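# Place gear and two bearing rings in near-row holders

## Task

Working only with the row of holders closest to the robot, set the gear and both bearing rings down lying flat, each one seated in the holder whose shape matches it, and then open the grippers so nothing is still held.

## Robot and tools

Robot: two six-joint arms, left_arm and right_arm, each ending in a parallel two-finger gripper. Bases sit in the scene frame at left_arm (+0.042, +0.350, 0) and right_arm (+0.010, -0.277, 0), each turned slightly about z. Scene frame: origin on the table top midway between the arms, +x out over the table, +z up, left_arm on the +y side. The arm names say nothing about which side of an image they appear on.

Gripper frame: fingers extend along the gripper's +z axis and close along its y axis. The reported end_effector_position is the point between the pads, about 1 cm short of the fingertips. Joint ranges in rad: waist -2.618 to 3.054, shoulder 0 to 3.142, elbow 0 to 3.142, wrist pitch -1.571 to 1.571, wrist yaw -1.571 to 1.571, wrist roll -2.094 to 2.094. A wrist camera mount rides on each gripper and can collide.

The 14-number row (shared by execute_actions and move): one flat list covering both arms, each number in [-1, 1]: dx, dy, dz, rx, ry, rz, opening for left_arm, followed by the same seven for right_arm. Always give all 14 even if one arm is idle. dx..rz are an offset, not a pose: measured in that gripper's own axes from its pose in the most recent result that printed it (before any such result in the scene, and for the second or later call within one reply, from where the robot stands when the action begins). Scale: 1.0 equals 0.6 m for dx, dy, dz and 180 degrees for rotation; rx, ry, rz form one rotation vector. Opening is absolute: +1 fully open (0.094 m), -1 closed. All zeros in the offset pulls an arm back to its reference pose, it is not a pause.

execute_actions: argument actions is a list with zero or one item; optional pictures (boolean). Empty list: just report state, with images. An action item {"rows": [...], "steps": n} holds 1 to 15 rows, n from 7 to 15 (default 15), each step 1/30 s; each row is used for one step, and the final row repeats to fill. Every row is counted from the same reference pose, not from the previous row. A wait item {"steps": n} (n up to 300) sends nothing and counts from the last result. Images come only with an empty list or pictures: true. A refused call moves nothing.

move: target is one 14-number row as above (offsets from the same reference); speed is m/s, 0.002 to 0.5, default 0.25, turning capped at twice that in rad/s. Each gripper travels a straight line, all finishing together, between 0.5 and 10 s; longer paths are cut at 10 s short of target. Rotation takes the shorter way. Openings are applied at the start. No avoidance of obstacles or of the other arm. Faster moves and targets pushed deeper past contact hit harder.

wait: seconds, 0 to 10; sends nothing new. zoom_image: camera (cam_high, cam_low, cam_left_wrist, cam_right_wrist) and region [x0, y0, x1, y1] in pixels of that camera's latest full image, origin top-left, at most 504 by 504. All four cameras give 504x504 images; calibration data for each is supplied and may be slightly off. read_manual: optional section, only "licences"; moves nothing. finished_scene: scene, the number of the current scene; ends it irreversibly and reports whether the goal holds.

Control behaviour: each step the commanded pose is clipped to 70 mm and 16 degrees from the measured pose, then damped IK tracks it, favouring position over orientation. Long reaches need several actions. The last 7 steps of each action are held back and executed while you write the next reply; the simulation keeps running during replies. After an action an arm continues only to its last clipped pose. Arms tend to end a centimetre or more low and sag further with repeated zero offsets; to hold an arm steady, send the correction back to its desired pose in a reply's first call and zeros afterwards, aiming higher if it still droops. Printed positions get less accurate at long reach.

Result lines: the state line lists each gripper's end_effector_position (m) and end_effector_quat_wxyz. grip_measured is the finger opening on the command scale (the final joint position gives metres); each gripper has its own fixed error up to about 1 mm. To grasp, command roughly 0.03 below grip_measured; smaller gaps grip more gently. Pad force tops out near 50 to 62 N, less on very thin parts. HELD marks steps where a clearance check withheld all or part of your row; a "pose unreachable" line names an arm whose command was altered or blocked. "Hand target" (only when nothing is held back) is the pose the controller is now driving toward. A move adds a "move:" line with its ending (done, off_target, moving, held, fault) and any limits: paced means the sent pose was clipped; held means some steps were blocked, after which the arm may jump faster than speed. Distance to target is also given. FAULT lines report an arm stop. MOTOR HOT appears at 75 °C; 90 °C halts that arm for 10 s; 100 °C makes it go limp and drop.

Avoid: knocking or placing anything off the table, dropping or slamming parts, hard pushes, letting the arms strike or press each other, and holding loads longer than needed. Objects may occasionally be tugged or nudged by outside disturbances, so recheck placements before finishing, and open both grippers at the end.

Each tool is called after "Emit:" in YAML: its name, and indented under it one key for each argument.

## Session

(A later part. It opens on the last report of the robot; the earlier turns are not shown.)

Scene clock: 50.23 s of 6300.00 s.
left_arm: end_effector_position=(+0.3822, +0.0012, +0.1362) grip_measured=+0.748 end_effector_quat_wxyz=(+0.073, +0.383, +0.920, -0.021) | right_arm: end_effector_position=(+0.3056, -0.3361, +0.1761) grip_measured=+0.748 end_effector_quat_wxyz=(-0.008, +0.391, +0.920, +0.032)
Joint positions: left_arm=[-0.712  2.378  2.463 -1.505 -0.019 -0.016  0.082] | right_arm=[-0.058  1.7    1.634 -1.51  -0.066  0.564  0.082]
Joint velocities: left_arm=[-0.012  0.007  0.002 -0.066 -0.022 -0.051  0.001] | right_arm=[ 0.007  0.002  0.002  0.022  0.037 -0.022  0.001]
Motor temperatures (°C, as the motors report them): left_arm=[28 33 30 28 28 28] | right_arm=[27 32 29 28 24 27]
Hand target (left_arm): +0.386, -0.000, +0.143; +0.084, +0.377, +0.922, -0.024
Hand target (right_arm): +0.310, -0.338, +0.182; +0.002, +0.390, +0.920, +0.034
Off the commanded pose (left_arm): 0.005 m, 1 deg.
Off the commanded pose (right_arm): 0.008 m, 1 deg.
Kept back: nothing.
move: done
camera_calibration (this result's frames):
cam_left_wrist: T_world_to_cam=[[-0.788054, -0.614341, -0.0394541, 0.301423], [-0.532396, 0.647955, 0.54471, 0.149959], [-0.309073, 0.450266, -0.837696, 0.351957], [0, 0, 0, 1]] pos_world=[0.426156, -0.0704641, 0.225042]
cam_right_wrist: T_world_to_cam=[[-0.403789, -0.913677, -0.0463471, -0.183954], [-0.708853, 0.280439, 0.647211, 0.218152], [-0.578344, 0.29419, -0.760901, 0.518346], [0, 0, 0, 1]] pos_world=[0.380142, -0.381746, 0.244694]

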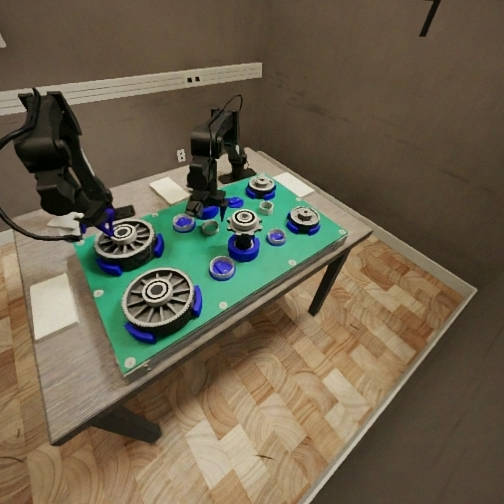

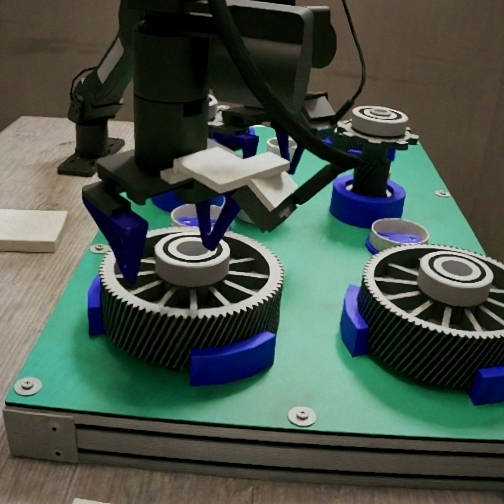

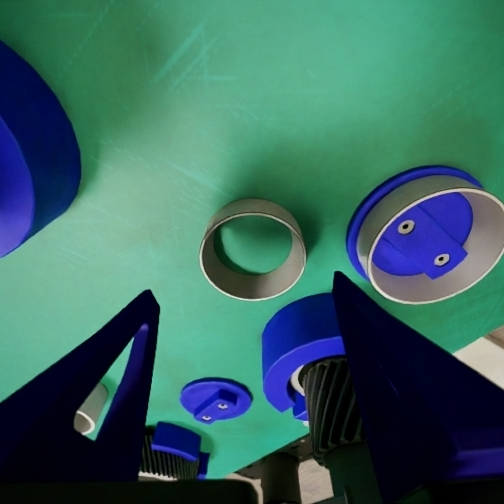

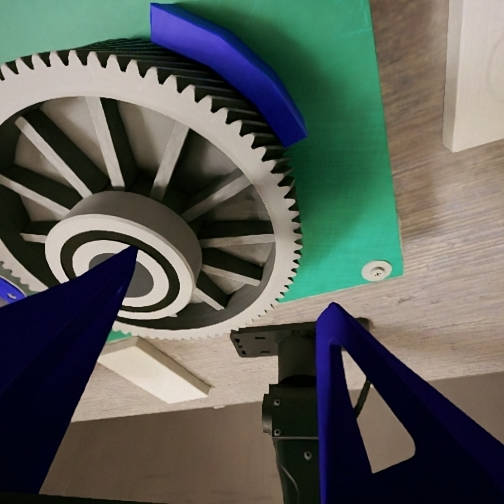

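Emit:
move:
  target: [0.027,-0.008,0.092,0.005,0.048,0,0.75,0,0,0,0,0,0,0.75]
  speed: 0.08

Emit:
move:
  target: [0,0,0,0,0,0,0.2,0,0,0,0,0,0,0.75]

Scene clock: 51.87 s of 6300.00 s.
left_arm: end_effector_position=(+0.3759, +0.0043, +0.0826) grip_measured=+0.748 end_effector_quat_wxyz=(+0.007, +0.385, +0.923, +0.001) | right_arm: end_effector_position=(+0.3055, -0.3361, +0.1761) grip_measured=+0.748 end_effector_quat_wxyz=(-0.008, +0.391, +0.920, +0.032)
Joint positions: left_arm=[-0.712  2.495  2.469 -1.531 -0.008 -0.017  0.082] | right_arm=[-0.058  1.7    1.634 -1.511 -0.066  0.564  0.082]
Joint velocities: left_arm=[-0.007  0.002  0.002  0.007  0.066  0.022  0.   ] | right_arm=[-0.017 -0.007 -0.007 -0.095  0.051  0.037  0.001]
Motor temperatures (°C, as the motors report them): left_arm=[28 33 30 28 28 28] | right_arm=[27 32 29 28 24 27]
Hand target (left_arm): +0.374, +0.003, +0.080; +0.001, +0.386, +0.923, -0.000
Hand target (right_arm): +0.305, -0.336, +0.176; -0.008, +0.391, +0.920, +0.032
Off the commanded pose (left_arm): 0.004 m, 1 deg.
Off the commanded pose (right_arm): 0.000 m, 0 deg.
Kept back: nothing.
move: done
camera_calibration (this result's frames):
cam_left_wrist: T_world_to_cam=[[-0.791386, -0.611154, -0.0141347, 0.295464], [-0.469723, 0.593123, 0.653885, 0.141427], [-0.39124, 0.524115, -0.756462, 0.327588], [0, 0, 0, 1]] pos_world=[0.428423, -0.0750029, 0.159507]
cam_right_wrist: T_world_to_cam=[[-0.403806, -0.913673, -0.0462797, -0.183976], [-0.708613, 0.280381, 0.647499, 0.217937], [-0.578626, 0.294259, -0.76066, 0.518354], [0, 0, 0, 1]] pos_world=[0.380075, -0.381729, 0.244663]

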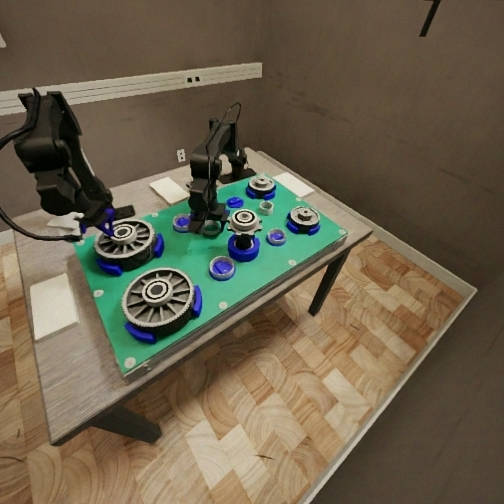

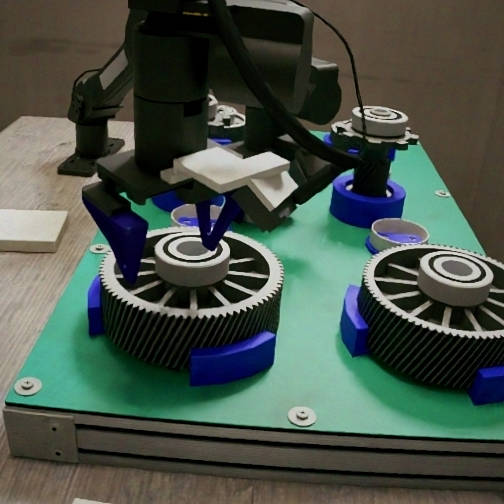

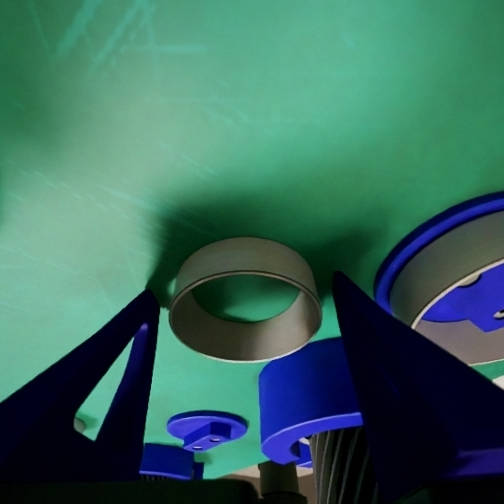

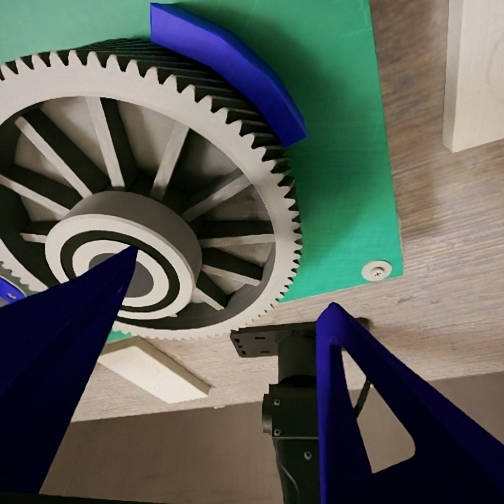

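Scene clock: 52.37 s of 6300.00 s.
left_arm: end_effector_position=(+0.3763, +0.0047, +0.0826) grip_measured=+0.295 end_effector_quat_wxyz=(+0.008, +0.385, +0.923, +0.003) | right_arm: end_effector_position=(+0.3055, -0.3361, +0.1761) grip_measured=+0.748 end_effector_quat_wxyz=(-0.008, +0.391, +0.920, +0.032)
Joint positions: left_arm=[-0.712  2.495  2.469 -1.531 -0.011 -0.017  0.061] | right_arm=[-0.058  1.7    1.634 -1.511 -0.066  0.564  0.082]
Joint velocities: left_arm=[-0.002  0.007 -0.017  0.022  0.022 -0.007  0.   ] | right_arm=[ 0.002 -0.002 -0.002  0.037 -0.007 -0.007 -0.001]
Motor temperatures (°C, as the motors report them): left_arm=[28 34 30 28 28 28] | right_arm=[27 32 29 28 24 27]
Hand target (left_arm): +0.376, +0.004, +0.083; +0.007, +0.385, +0.923, +0.001
Hand target (right_arm): +0.305, -0.336, +0.176; -0.008, +0.391, +0.920, +0.032
Off the commanded pose (left_arm): 0.001 m, 0 deg.
Off the commanded pose (right_arm): 0.000 m, 0 deg.
Kept back: nothing.
move: done
camera_calibration (this result's frames):
cam_left_wrist: T_world_to_cam=[[-0.791328, -0.611151, -0.017169, 0.296234], [-0.471188, 0.591726, 0.654096, 0.141926], [-0.389592, 0.525694, -0.756216, 0.326901], [0, 0, 0, 1]] pos_world=[0.42865, -0.0747871, 0.159461]
cam_right_wrist: T_world_to_cam=[[-0.403806, -0.913673, -0.0462797, -0.183976], [-0.708613, 0.280381, 0.647499, 0.217937], [-0.578626, 0.294259, -0.76066, 0.518354], [0, 0, 0, 1]] pos_world=[0.380075, -0.381729, 0.244663]

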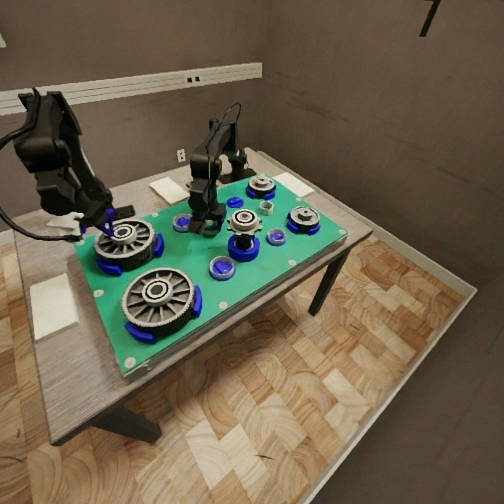

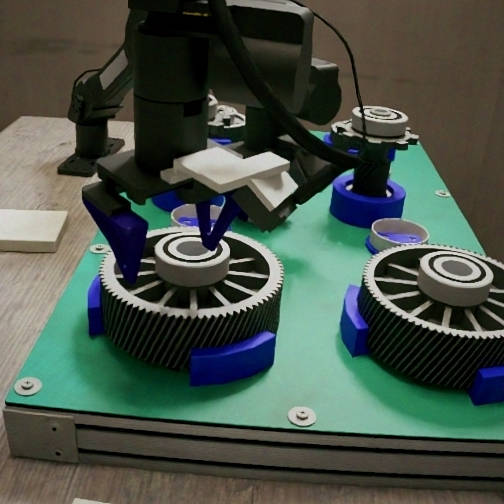

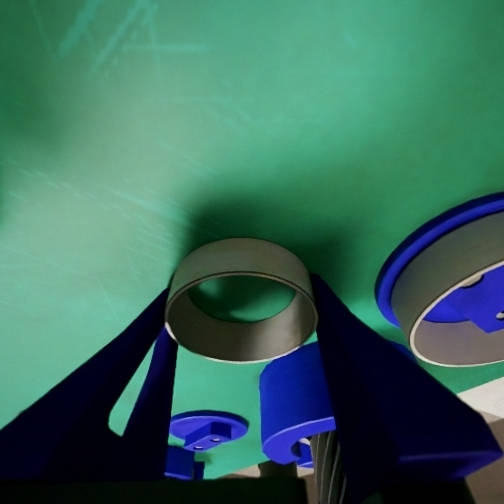

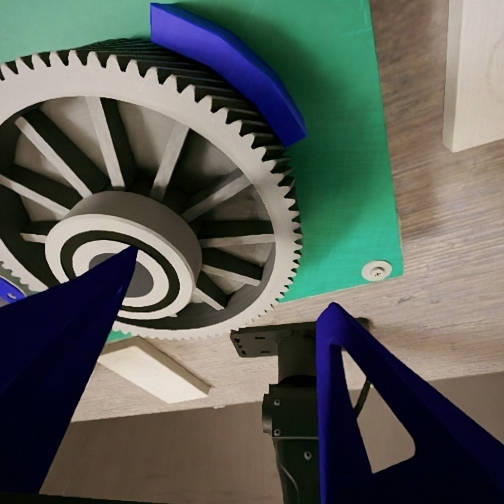

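Emit:
move:
  target: [-0.021,0.015,-0.12,0,-0.048,0,0.2,0,0,0,0,0,0,0.75]
  speed: 0.15

Emit:
move:
  target: [0.12,0.19,-0.09,0,0,0,0.2,0,0,0,0,0,0,0.75]
  speed: 0.2

Scene clock: 53.70 s of 6300.00 s.
left_arm: end_effector_position=(+0.3865, +0.0016, +0.1442) grip_measured=+0.295 end_effector_quat_wxyz=(+0.073, +0.383, +0.921, -0.025) | right_arm: end_effector_position=(+0.3055, -0.3361, +0.1761) grip_measured=+0.748 end_effector_quat_wxyz=(-0.008, +0.391, +0.920, +0.032)
Joint positions: left_arm=[-0.702  2.425  2.583 -1.575 -0.011 -0.008  0.061] | right_arm=[-0.058  1.7    1.634 -1.511 -0.066  0.564  0.082]
Joint velocities: left_arm=[ 0.012  0.002 -0.017 -0.095  0.007 -0.022  0.   ] | right_arm=[ 0.002 -0.002 -0.002  0.037  0.037  0.007 -0.   ]
Motor temperatures (°C, as the motors report them): left_arm=[28 34 30 28 28 28] | right_arm=[27 32 29 28 24 27]
Hand target (left_arm): +0.390, +0.004, +0.154; +0.083, +0.383, +0.920, -0.029
Hand target (right_arm): +0.305, -0.336, +0.176; -0.008, +0.391, +0.920, +0.032
Off the commanded pose (left_arm): 0.011 m, 1 deg.
Off the commanded pose (right_arm): 0.000 m, 0 deg.
joint sent to its limit (left arm) — the command would take joint 4 (wrist pitch) past its lower limit, so that joint was sent only as far as its limit.
Kept back: nothing.
move: off_target (left_arm)
camera_calibration (this result's frames):
cam_left_wrist: T_world_to_cam=[[-0.787672, -0.615205, -0.033103, 0.304356], [-0.531395, 0.651213, 0.541795, 0.147666], [-0.311758, 0.444347, -0.839859, 0.361149], [0, 0, 0, 1]] pos_world=[0.430792, -0.0693962, 0.233384]
cam_right_wrist: T_world_to_cam=[[-0.403806, -0.913673, -0.0462797, -0.183976], [-0.708613, 0.280381, 0.647499, 0.217937], [-0.578626, 0.294259, -0.76066, 0.518354], [0, 0, 0, 1]] pos_world=[0.380075, -0.381729, 0.244663]

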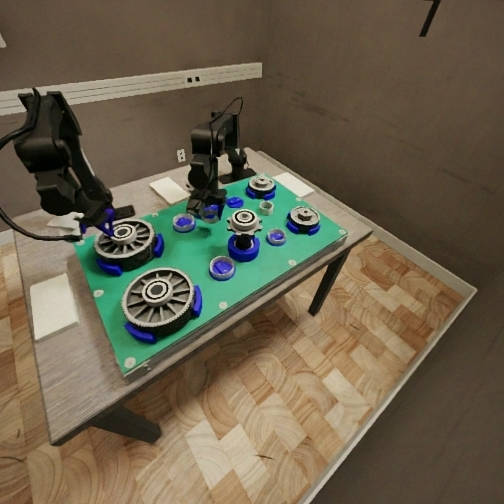

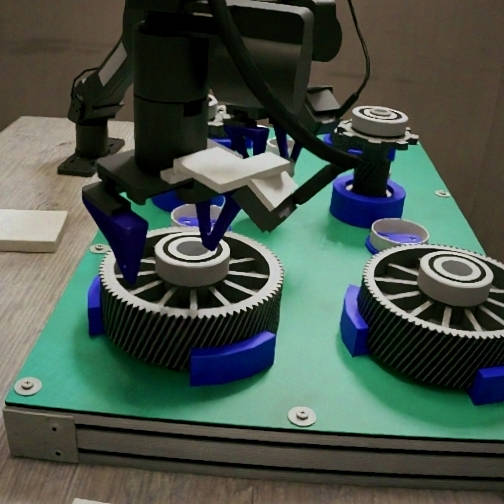

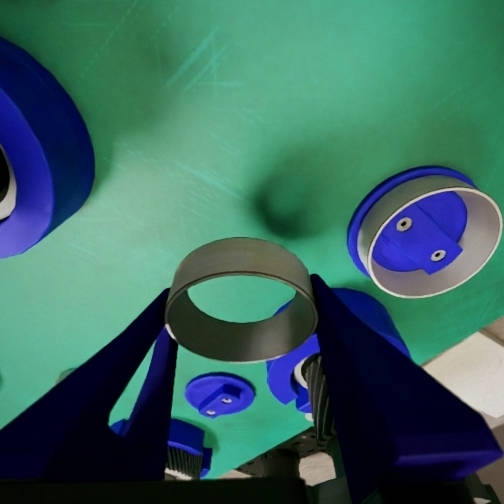

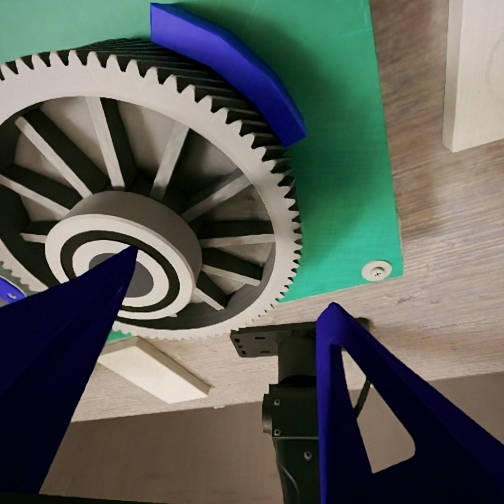

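Scene clock: 55.00 s of 6300.00 s.
left_arm: end_effector_position=(+0.4091, +0.1423, +0.1765) grip_measured=+0.295 end_effector_quat_wxyz=(+0.055, +0.376, +0.925, -0.018) | right_arm: end_effector_position=(+0.3055, -0.3361, +0.1761) grip_measured=+0.748 end_effector_quat_wxyz=(-0.008, +0.391, +0.920, +0.032)
Joint positions: left_arm=[-0.412  2.1    2.17  -1.527  0.022  0.263  0.061] | right_arm=[-0.058  1.7    1.634 -1.511 -0.066  0.564  0.082]
Joint velocities: left_arm=[ 0.002 -0.017 -0.007  0.037 -0.051  0.051 -0.002] | right_arm=[-0.017 -0.012 -0.007  0.022  0.051 -0.037  0.   ]
Motor temperatures (°C, as the motors report them): left_arm=[28 35 30 28 28 28] | right_arm=[27 32 29 28 24 27]
Hand target (left_arm): +0.409, +0.138, +0.184; +0.070, +0.383, +0.921, -0.026
Hand target (right_arm): +0.305, -0.336, +0.176; -0.008, +0.391, +0.920, +0.032
Off the commanded pose (left_arm): 0.012 m, 2 deg.
Off the commanded pose (right_arm): 0.000 m, 0 deg.
Kept back: nothing.
move: off_target (left_arm)
camera_calibration (this result's frames):
cam_left_wrist: T_world_to_cam=[[-0.778193, -0.627454, -0.0267797, 0.406574], [-0.525886, 0.627729, 0.573934, 0.0459299], [-0.343307, 0.460715, -0.818463, 0.339612], [0, 0, 0, 1]] pos_world=[0.457138, 0.0698105, 0.262488]
cam_right_wrist: T_world_to_cam=[[-0.403806, -0.913673, -0.0462797, -0.183976], [-0.708613, 0.280381, 0.647499, 0.217937], [-0.578626, 0.294259, -0.76066, 0.518354], [0, 0, 0, 1]] pos_world=[0.380075, -0.381729, 0.244663]

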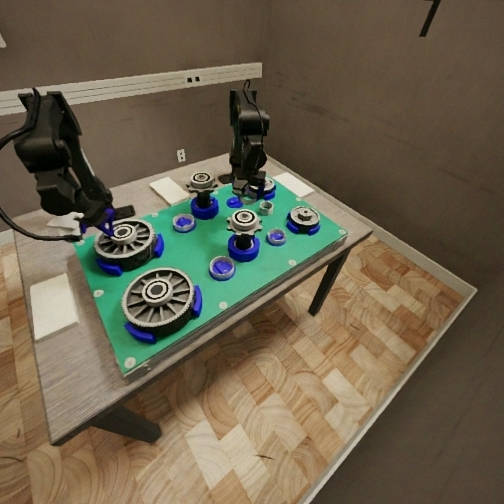

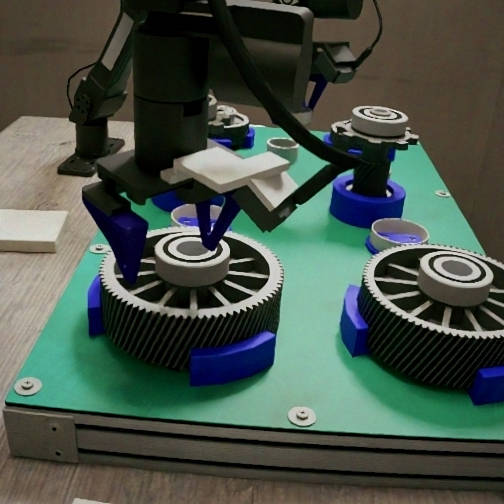

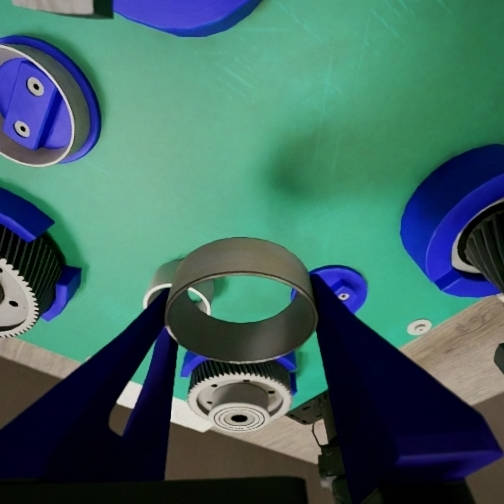

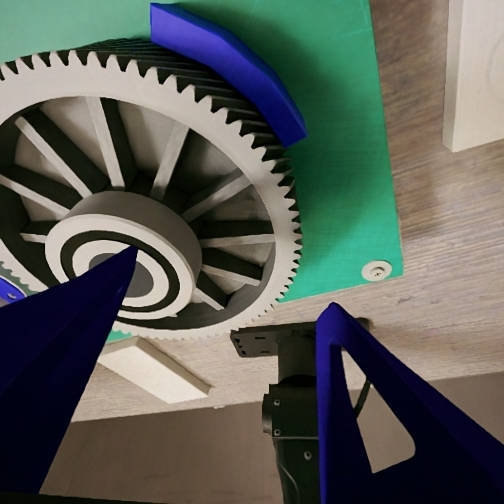

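Emit:
move:
  target: [0.185,-0.103,0.055,-0.027,0.031,-0.495,0.2,0,0,0,0,0,0,0.75]
  speed: 0.3

Scene clock: 58.53 s of 6300.00 s.
left_arm: end_effector_position=(+0.2923, +0.1740, +0.1245) grip_measured=+0.295 end_effector_quat_wxyz=(-0.008, -0.381, +0.924, +0.010) | right_arm: end_effector_position=(+0.3055, -0.3361, +0.1761) grip_measured=+0.748 end_effector_quat_wxyz=(-0.008, +0.391, +0.920, +0.032)
Joint positions: left_arm=[-0.519  1.722  1.455 -1.329  0.002 -1.397  0.061] | right_arm=[-0.058  1.7    1.634 -1.511 -0.066  0.564  0.082]
Joint velocities: left_arm=[-0.002  0.002 -0.002 -0.007  0.125  0.007 -0.   ] | right_arm=[-0.012 -0.002 -0.007 -0.022  0.007 -0.051 -0.001]
Motor temperatures (°C, as the motors report them): left_arm=[28 35 29 28 28 28] | right_arm=[27 31 29 28 24 27]
Hand target (left_arm): +0.290, +0.172, +0.129; +0.001, -0.382, +0.924, +0.001
Hand target (right_arm): +0.305, -0.336, +0.176; -0.008, +0.391, +0.920, +0.032
Off the commanded pose (left_arm): 0.007 m, 1 deg.
Off the commanded pose (right_arm): 0.000 m, 0 deg.
Kept back: nothing.
move: done
camera_calibration (this result's frames):
cam_left_wrist: T_world_to_cam=[[0.61265, -0.789856, -0.0280522, -0.0439996], [-0.575229, -0.469953, 0.669518, 0.187989], [-0.542007, -0.394044, -0.742266, 0.439614], [0, 0, 0, 1]] pos_world=[0.373367, 0.22682, 0.199214]
cam_right_wrist: T_world_to_cam=[[-0.403806, -0.913673, -0.0462797, -0.183976], [-0.708613, 0.280381, 0.647499, 0.217937], [-0.578626, 0.294259, -0.76066, 0.518354], [0, 0, 0, 1]] pos_world=[0.380075, -0.381729, 0.244663]

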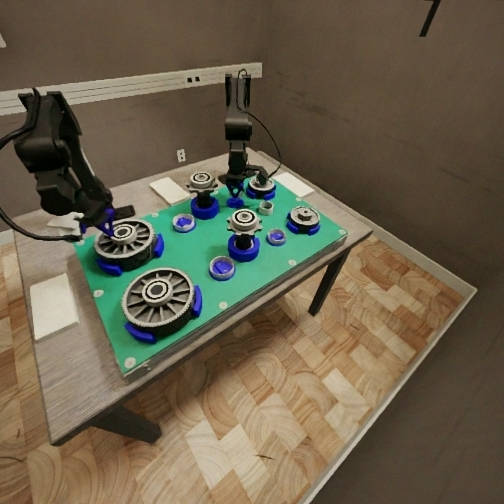

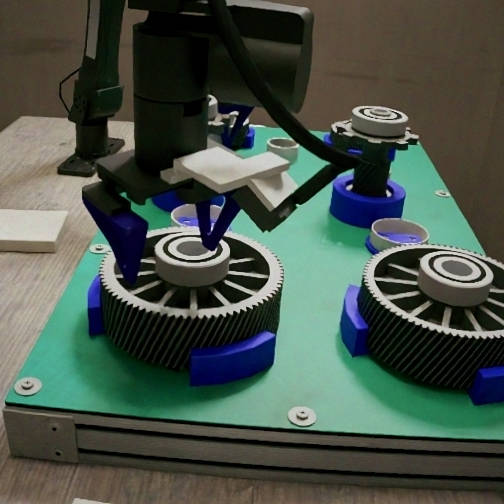

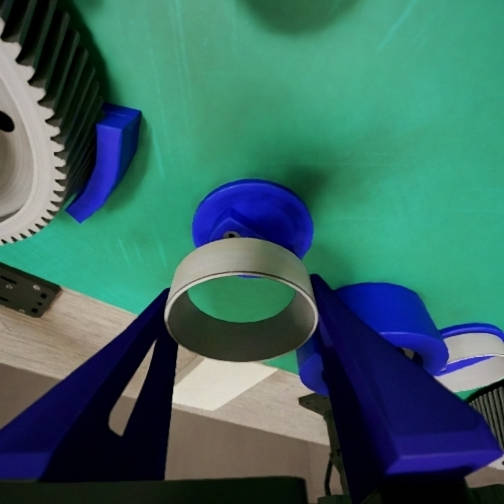

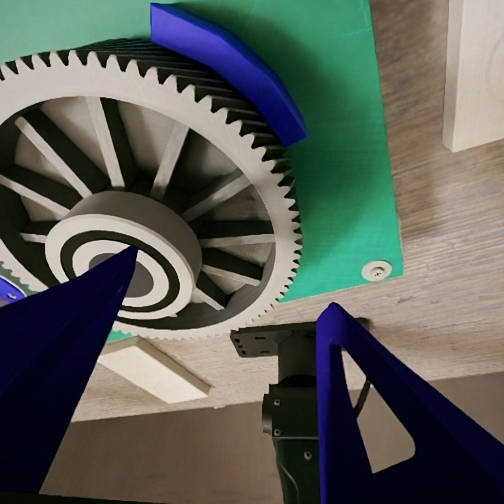

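Emit:
move:
  target: [0.008,-0.01,0.05,0.004,-0.007,0,0.2,0,0,0,0,0,0,0.75]
  speed: 0.06

Scene clock: 59.80 s of 6300.00 s.
left_arm: end_effector_position=(+0.2925, +0.1664, +0.0975) grip_measured=+0.295 end_effector_quat_wxyz=(-0.002, -0.381, +0.925, +0.005) | right_arm: end_effector_position=(+0.3055, -0.3361, +0.1761) grip_measured=+0.748 end_effector_quat_wxyz=(-0.008, +0.391, +0.920, +0.032)
Joint positions: left_arm=[-0.541  1.734  1.362 -1.209 -0.001 -1.418  0.061] | right_arm=[-0.058  1.7    1.634 -1.511 -0.066  0.564  0.082]
Joint velocities: left_arm=[-0.002  0.022 -0.002  0.007  0.022 -0.022  0.001] | right_arm=[-0.012  0.012 -0.002  0.037 -0.007  0.051  0.   ]
Motor temperatures (°C, as the motors report them): left_arm=[28 35 29 28 28 28] | right_arm=[27 31 29 28 24 27]
Hand target (left_arm): +0.293, +0.166, +0.095; +0.005, -0.381, +0.924, +0.008
Hand target (right_arm): +0.305, -0.336, +0.176; -0.008, +0.391, +0.920, +0.032
Off the commanded pose (left_arm): 0.003 m, 1 deg.
Off the commanded pose (right_arm): 0.000 m, 0 deg.
Kept back: nothing.
move: done
camera_calibration (this result's frames):
cam_left_wrist: T_world_to_cam=[[0.612303, -0.790483, -0.014861, -0.0519323], [-0.585133, -0.465721, 0.663869, 0.205347], [-0.531699, -0.397794, -0.747701, 0.414942], [0, 0, 0, 1]] pos_world=[0.372578, 0.219644, 0.173158]
cam_right_wrist: T_world_to_cam=[[-0.403806, -0.913673, -0.0462797, -0.183976], [-0.708613, 0.280381, 0.647499, 0.217937], [-0.578626, 0.294259, -0.76066, 0.518354], [0, 0, 0, 1]] pos_world=[0.380075, -0.381729, 0.244663]

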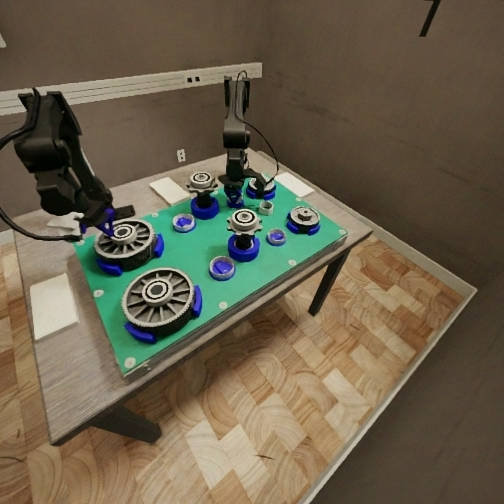

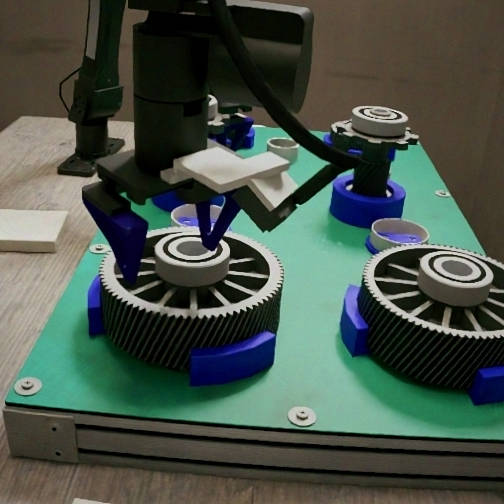

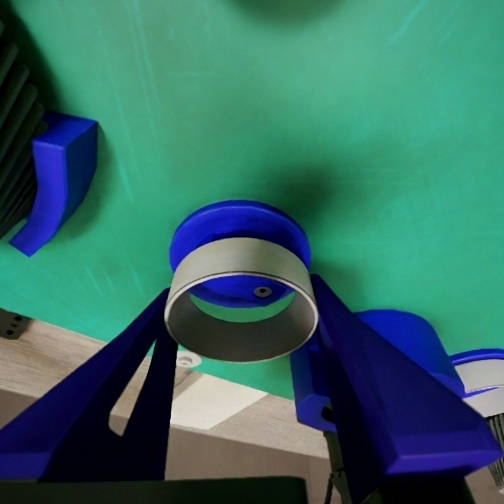

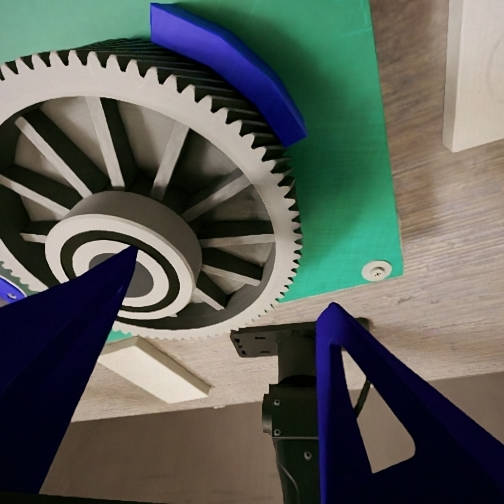

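Emit:
move:
  target: [-0.002,0.002,0.025,0,0,0,0.2,0,0,0,0,0,0,0.75]
  speed: 0.04

Emit:
zoom_image:
  camera: "cam_left_wrist"
  region: [130, 180, 350, 380]

Scene clock: 60.77 s of 6300.00 s.
left_arm: end_effector_position=(+0.2911, +0.1671, +0.0870) grip_measured=+0.295 end_effector_quat_wxyz=(-0.003, -0.381, +0.925, +0.004) | right_arm: end_effector_position=(+0.3055, -0.3361, +0.1761) grip_measured=+0.748 end_effector_quat_wxyz=(-0.008, +0.391, +0.920, +0.032)
Joint positions: left_arm=[-0.541  1.734  1.32  -1.166  0.    -1.418  0.061] | right_arm=[-0.058  1.7    1.634 -1.511 -0.066  0.564  0.082]
Joint velocities: left_arm=[-0.007 -0.007 -0.007 -0.022 -0.051 -0.007 -0.001] | right_arm=[-0.002 -0.007 -0.012  0.051  0.066  0.007  0.   ]
Motor temperatures (°C, as the motors report them): left_arm=[28 35 29 28 28 28] | right_arm=[27 31 29 28 24 27]
Hand target (left_arm): +0.292, +0.168, +0.083; -0.002, -0.381, +0.925, +0.005
Hand target (right_arm): +0.305, -0.336, +0.176; -0.008, +0.391, +0.920, +0.032
Off the commanded pose (left_arm): 0.005 m, 0 deg.
Off the commanded pose (right_arm): 0.000 m, 0 deg.
Kept back: nothing.
move: done
camera_calibration (this result's frames):
cam_left_wrist: T_world_to_cam=[[0.612307, -0.790495, -0.0140789, -0.0507559], [-0.584728, -0.464764, 0.664897, 0.211494], [-0.532141, -0.398888, -0.746803, 0.406816], [0, 0, 0, 1]] pos_world=[0.371228, 0.220447, 0.162476]
cam_right_wrist: T_world_to_cam=[[-0.403806, -0.913673, -0.0462797, -0.183976], [-0.708613, 0.280381, 0.647499, 0.217937], [-0.578626, 0.294259, -0.76066, 0.518354], [0, 0, 0, 1]] pos_world=[0.380075, -0.381729, 0.244663]

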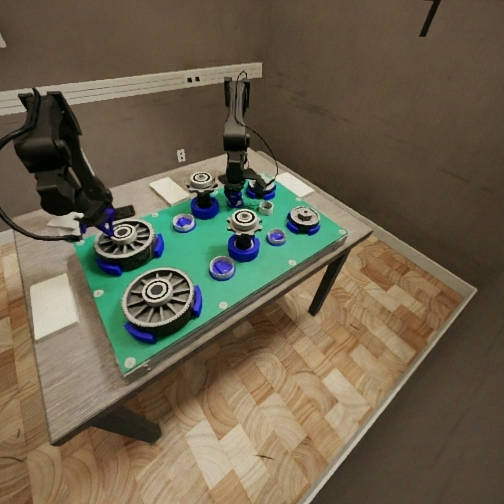

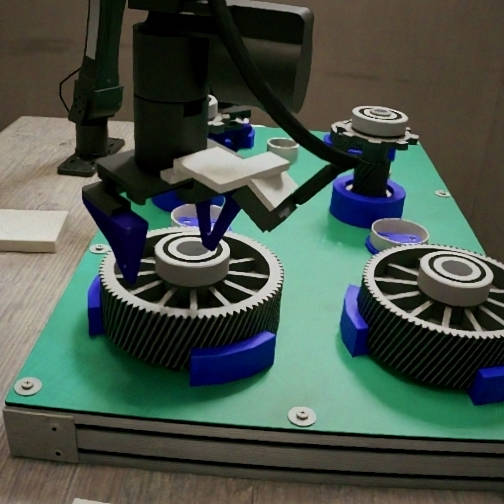

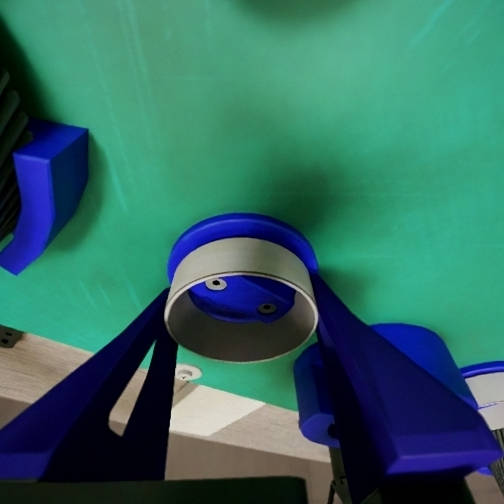

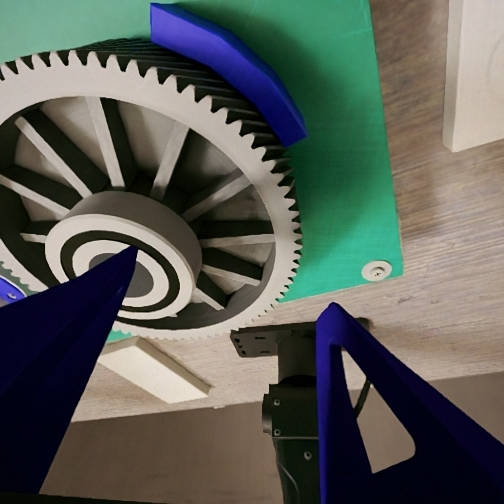

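Region (130, 180, 350, 380) of cam_left_wrist's 504x504 image, scaled by 2.291, with more detail than that image has; it fills the top 458 rows of this view, and the rest is white.

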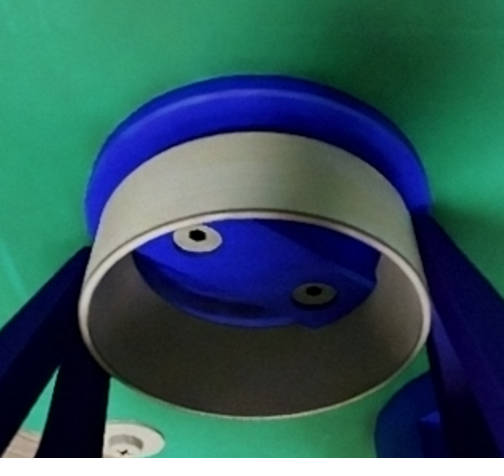

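Emit:
move:
  target: [-0.004,0,0.015,0,0,0,0.2,0,0,0,0,0,0,0.75]
  speed: 0.03

Emit:
move:
  target: [0,0,0,0,0,0,0.8,0,0,0,0,0,0,0.75]

Emit:
move:
  target: [-0.03,0,-0.09,0,0,0,0.8,0,0,0,0,0,0,0.75]

Emit:
zoom_image:
  camera: "cam_high"
  region: [190, 160, 310, 250]

Scene clock: 61.73 s of 6300.00 s.
left_arm: end_effector_position=(+0.2909, +0.1672, +0.0833) grip_measured=+0.295 end_effector_quat_wxyz=(-0.002, -0.381, +0.925, +0.003) | right_arm: end_effector_position=(+0.3055, -0.3361, +0.1761) grip_measured=+0.748 end_effector_quat_wxyz=(-0.008, +0.391, +0.920, +0.032)
Joint positions: left_arm=[-0.541  1.734  1.305 -1.15   0.001 -1.418  0.061] | right_arm=[-0.058  1.7    1.634 -1.511 -0.066  0.564  0.082]
Joint velocities: left_arm=[-0.007 -0.002  0.007  0.066  0.095  0.022 -0.   ] | right_arm=[-0.012  0.007  0.012 -0.022 -0.037 -0.007 -0.001]
Motor temperatures (°C, as the motors report them): left_arm=[28 35 29 28 28 28] | right_arm=[27 31 29 28 24 27]
Hand target (left_arm): +0.293, +0.169, +0.078; -0.003, -0.381, +0.925, +0.004
Hand target (right_arm): +0.305, -0.336, +0.176; -0.008, +0.391, +0.920, +0.032
Off the commanded pose (left_arm): 0.006 m, 0 deg.
Off the commanded pose (right_arm): 0.000 m, 0 deg.
Kept back: nothing.
move: done
camera_calibration (this result's frames):
cam_left_wrist: T_world_to_cam=[[0.612327, -0.790512, -0.0121399, -0.0507951], [-0.585596, -0.463809, 0.6648, 0.213963], [-0.531163, -0.399966, -0.746923, 0.40388], [0, 0, 0, 1]] pos_world=[0.370925, 0.220622, 0.158808]
cam_right_wrist: T_world_to_cam=[[-0.403806, -0.913673, -0.0462797, -0.183976], [-0.708613, 0.280381, 0.647499, 0.217937], [-0.578626, 0.294259, -0.76066, 0.518354], [0, 0, 0, 1]] pos_world=[0.380075, -0.381729, 0.244663]

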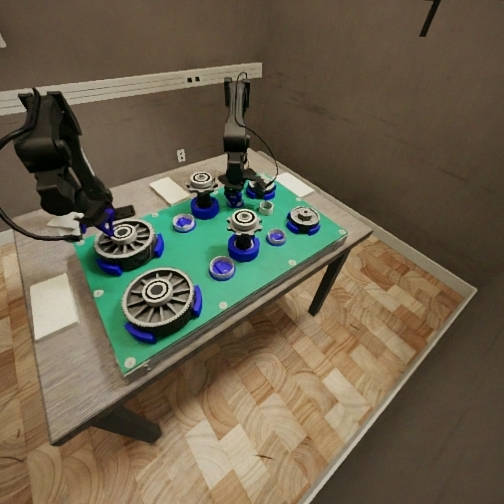

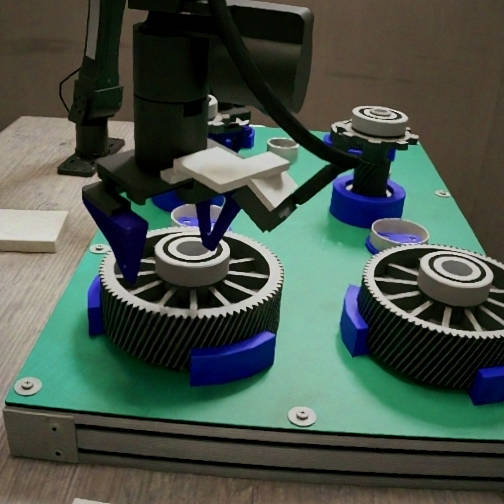

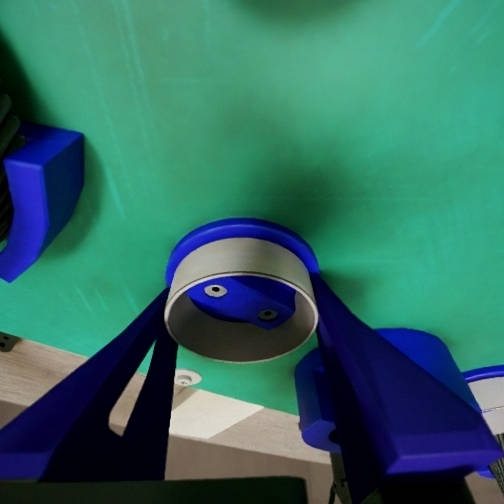

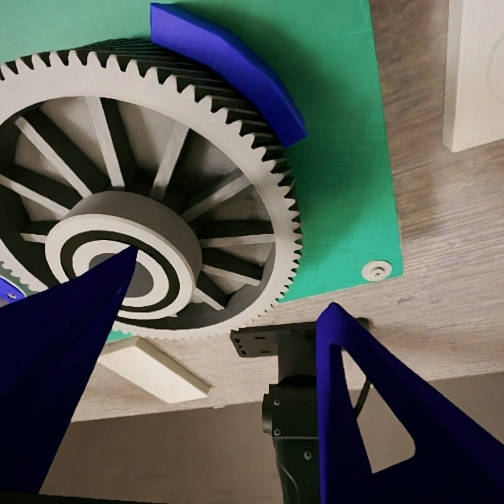

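Scene clock: 62.23 s of 6300.00 s.
left_arm: end_effector_position=(+0.2907, +0.1669, +0.0833) grip_measured=+0.798 end_effector_quat_wxyz=(-0.003, -0.381, +0.925, +0.003) | right_arm: end_effector_position=(+0.3055, -0.3361, +0.1761) grip_measured=+0.748 end_effector_quat_wxyz=(-0.008, +0.391, +0.920, +0.032)
Joint positions: left_arm=[-0.541  1.734  1.305 -1.15   0.003 -1.418  0.084] | right_arm=[-0.058  1.7    1.634 -1.511 -0.066  0.564  0.082]
Joint velocities: left_arm=[ 0.007 -0.022 -0.012  0.037 -0.081 -0.007 -0.   ] | right_arm=[ 0.007 -0.007  0.002 -0.081 -0.066  0.022 -0.001]
Motor temperatures (°C, as the motors report them): left_arm=[28 34 29 28 28 28] | right_arm=[27 31 29 28 24 27]
Hand target (left_arm): +0.291, +0.167, +0.083; -0.002, -0.381, +0.925, +0.003
Hand target (right_arm): +0.305, -0.336, +0.176; -0.008, +0.391, +0.920, +0.032
Off the commanded pose (left_arm): 0.000 m, 0 deg.
Off the commanded pose (right_arm): 0.000 m, 0 deg.
Kept back: nothing.
move: done
camera_calibration (this result's frames):
cam_left_wrist: T_world_to_cam=[[0.612325, -0.790521, -0.0116211, -0.0509288], [-0.584834, -0.462797, 0.666174, 0.213213], [-0.532003, -0.401119, -0.745706, 0.403999], [0, 0, 0, 1]] pos_world=[0.370808, 0.220466, 0.158636]
cam_right_wrist: T_world_to_cam=[[-0.403806, -0.913673, -0.0462797, -0.183976], [-0.708613, 0.280381, 0.647499, 0.217937], [-0.578626, 0.294259, -0.76066, 0.518354], [0, 0, 0, 1]] pos_world=[0.380075, -0.381729, 0.244663]

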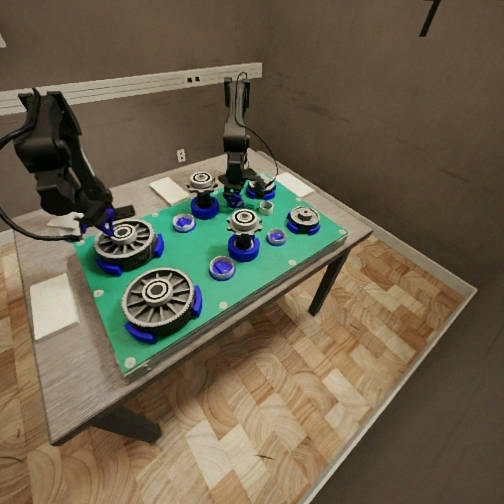

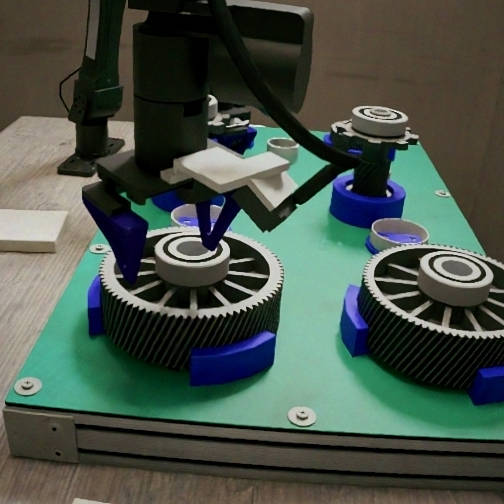

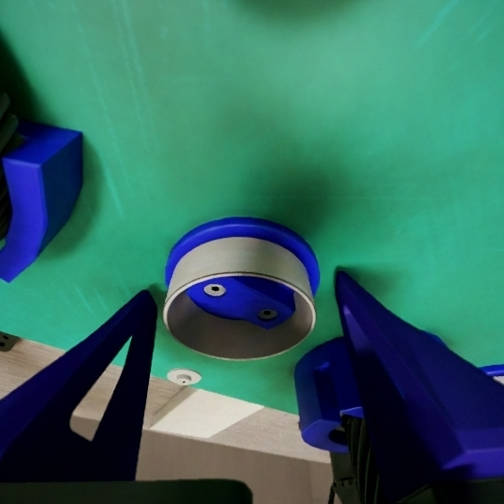

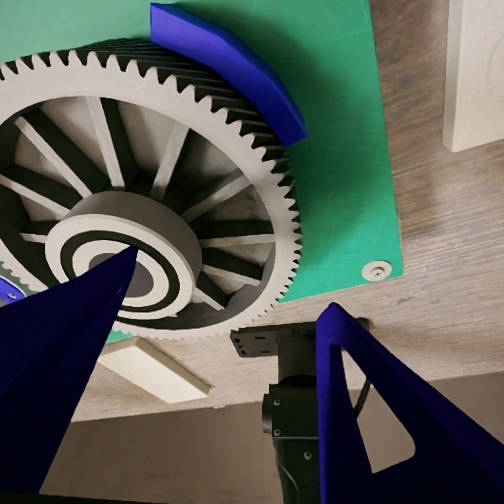

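Scene clock: 63.27 s of 6300.00 s.
left_arm: end_effector_position=(+0.3007, +0.1784, +0.1291) grip_measured=+0.798 end_effector_quat_wxyz=(-0.008, -0.382, +0.924, +0.006) | right_arm: end_effector_position=(+0.3055, -0.3361, +0.1761) grip_measured=+0.748 end_effector_quat_wxyz=(-0.008, +0.391, +0.920, +0.032)
Joint positions: left_arm=[-0.49   1.734  1.487 -1.344  0.006 -1.369  0.084] | right_arm=[-0.058  1.7    1.634 -1.511 -0.066  0.564  0.082]
Joint velocities: left_arm=[ 0.002  0.017 -0.012  0.051 -0.022  0.037 -0.001] | right_arm=[ 0.002  0.012  0.017 -0.022  0.022 -0.007  0.001]
Motor temperatures (°C, as the motors report them): left_arm=[28 34 29 28 28 28] | right_arm=[27 31 29 28 24 27]
Hand target (left_arm): +0.303, +0.180, +0.137; -0.003, -0.381, +0.925, +0.003
Hand target (right_arm): +0.305, -0.336, +0.176; -0.008, +0.391, +0.920, +0.032
Off the commanded pose (left_arm): 0.009 m, 1 deg.
Off the commanded pose (right_arm): 0.000 m, 0 deg.
Kept back: nothing.
move: done
camera_calibration (this result's frames):
cam_left_wrist: T_world_to_cam=[[0.613982, -0.789033, -0.0212672, -0.0469801], [-0.576167, -0.466432, 0.671173, 0.191234], [-0.539497, -0.399835, -0.740996, 0.44954], [0, 0, 0, 1]] pos_world=[0.381553, 0.231871, 0.203757]
cam_right_wrist: T_world_to_cam=[[-0.403806, -0.913673, -0.0462797, -0.183976], [-0.708613, 0.280381, 0.647499, 0.217937], [-0.578626, 0.294259, -0.76066, 0.518354], [0, 0, 0, 1]] pos_world=[0.380075, -0.381729, 0.244663]

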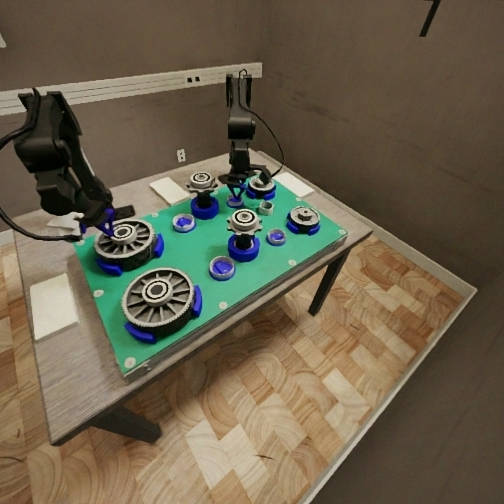

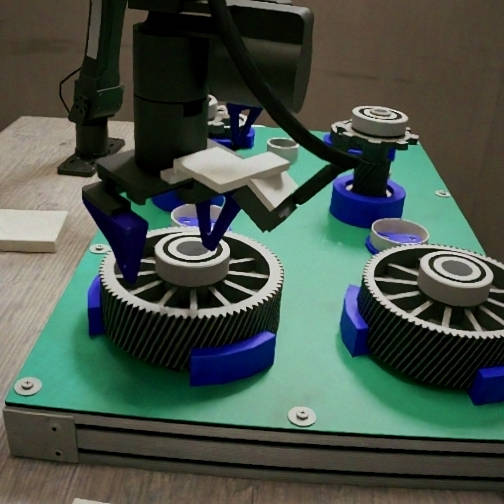

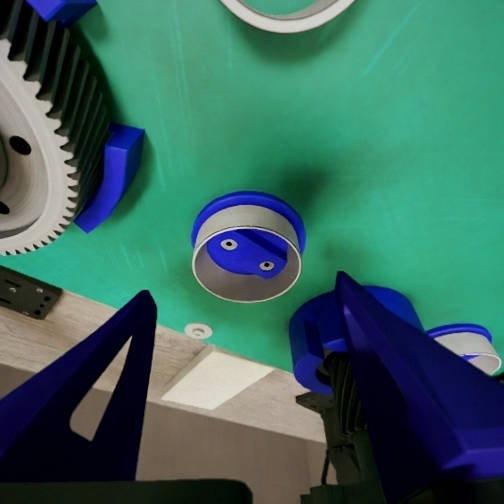

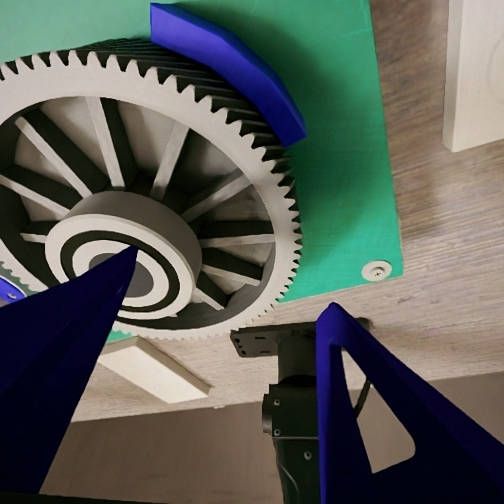

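Region (190, 160, 310, 250) of cam_high's 504x504 image, scaled by 4.200, with more detail than that image has; it fills the top 378 rows of this view, and the rest is white.

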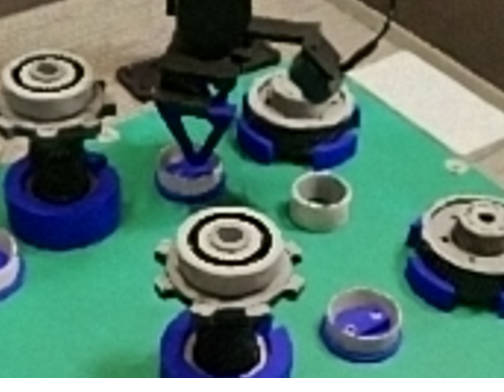

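Emit:
finished_scene:
  scene: 1

The scene is finished: the task was done.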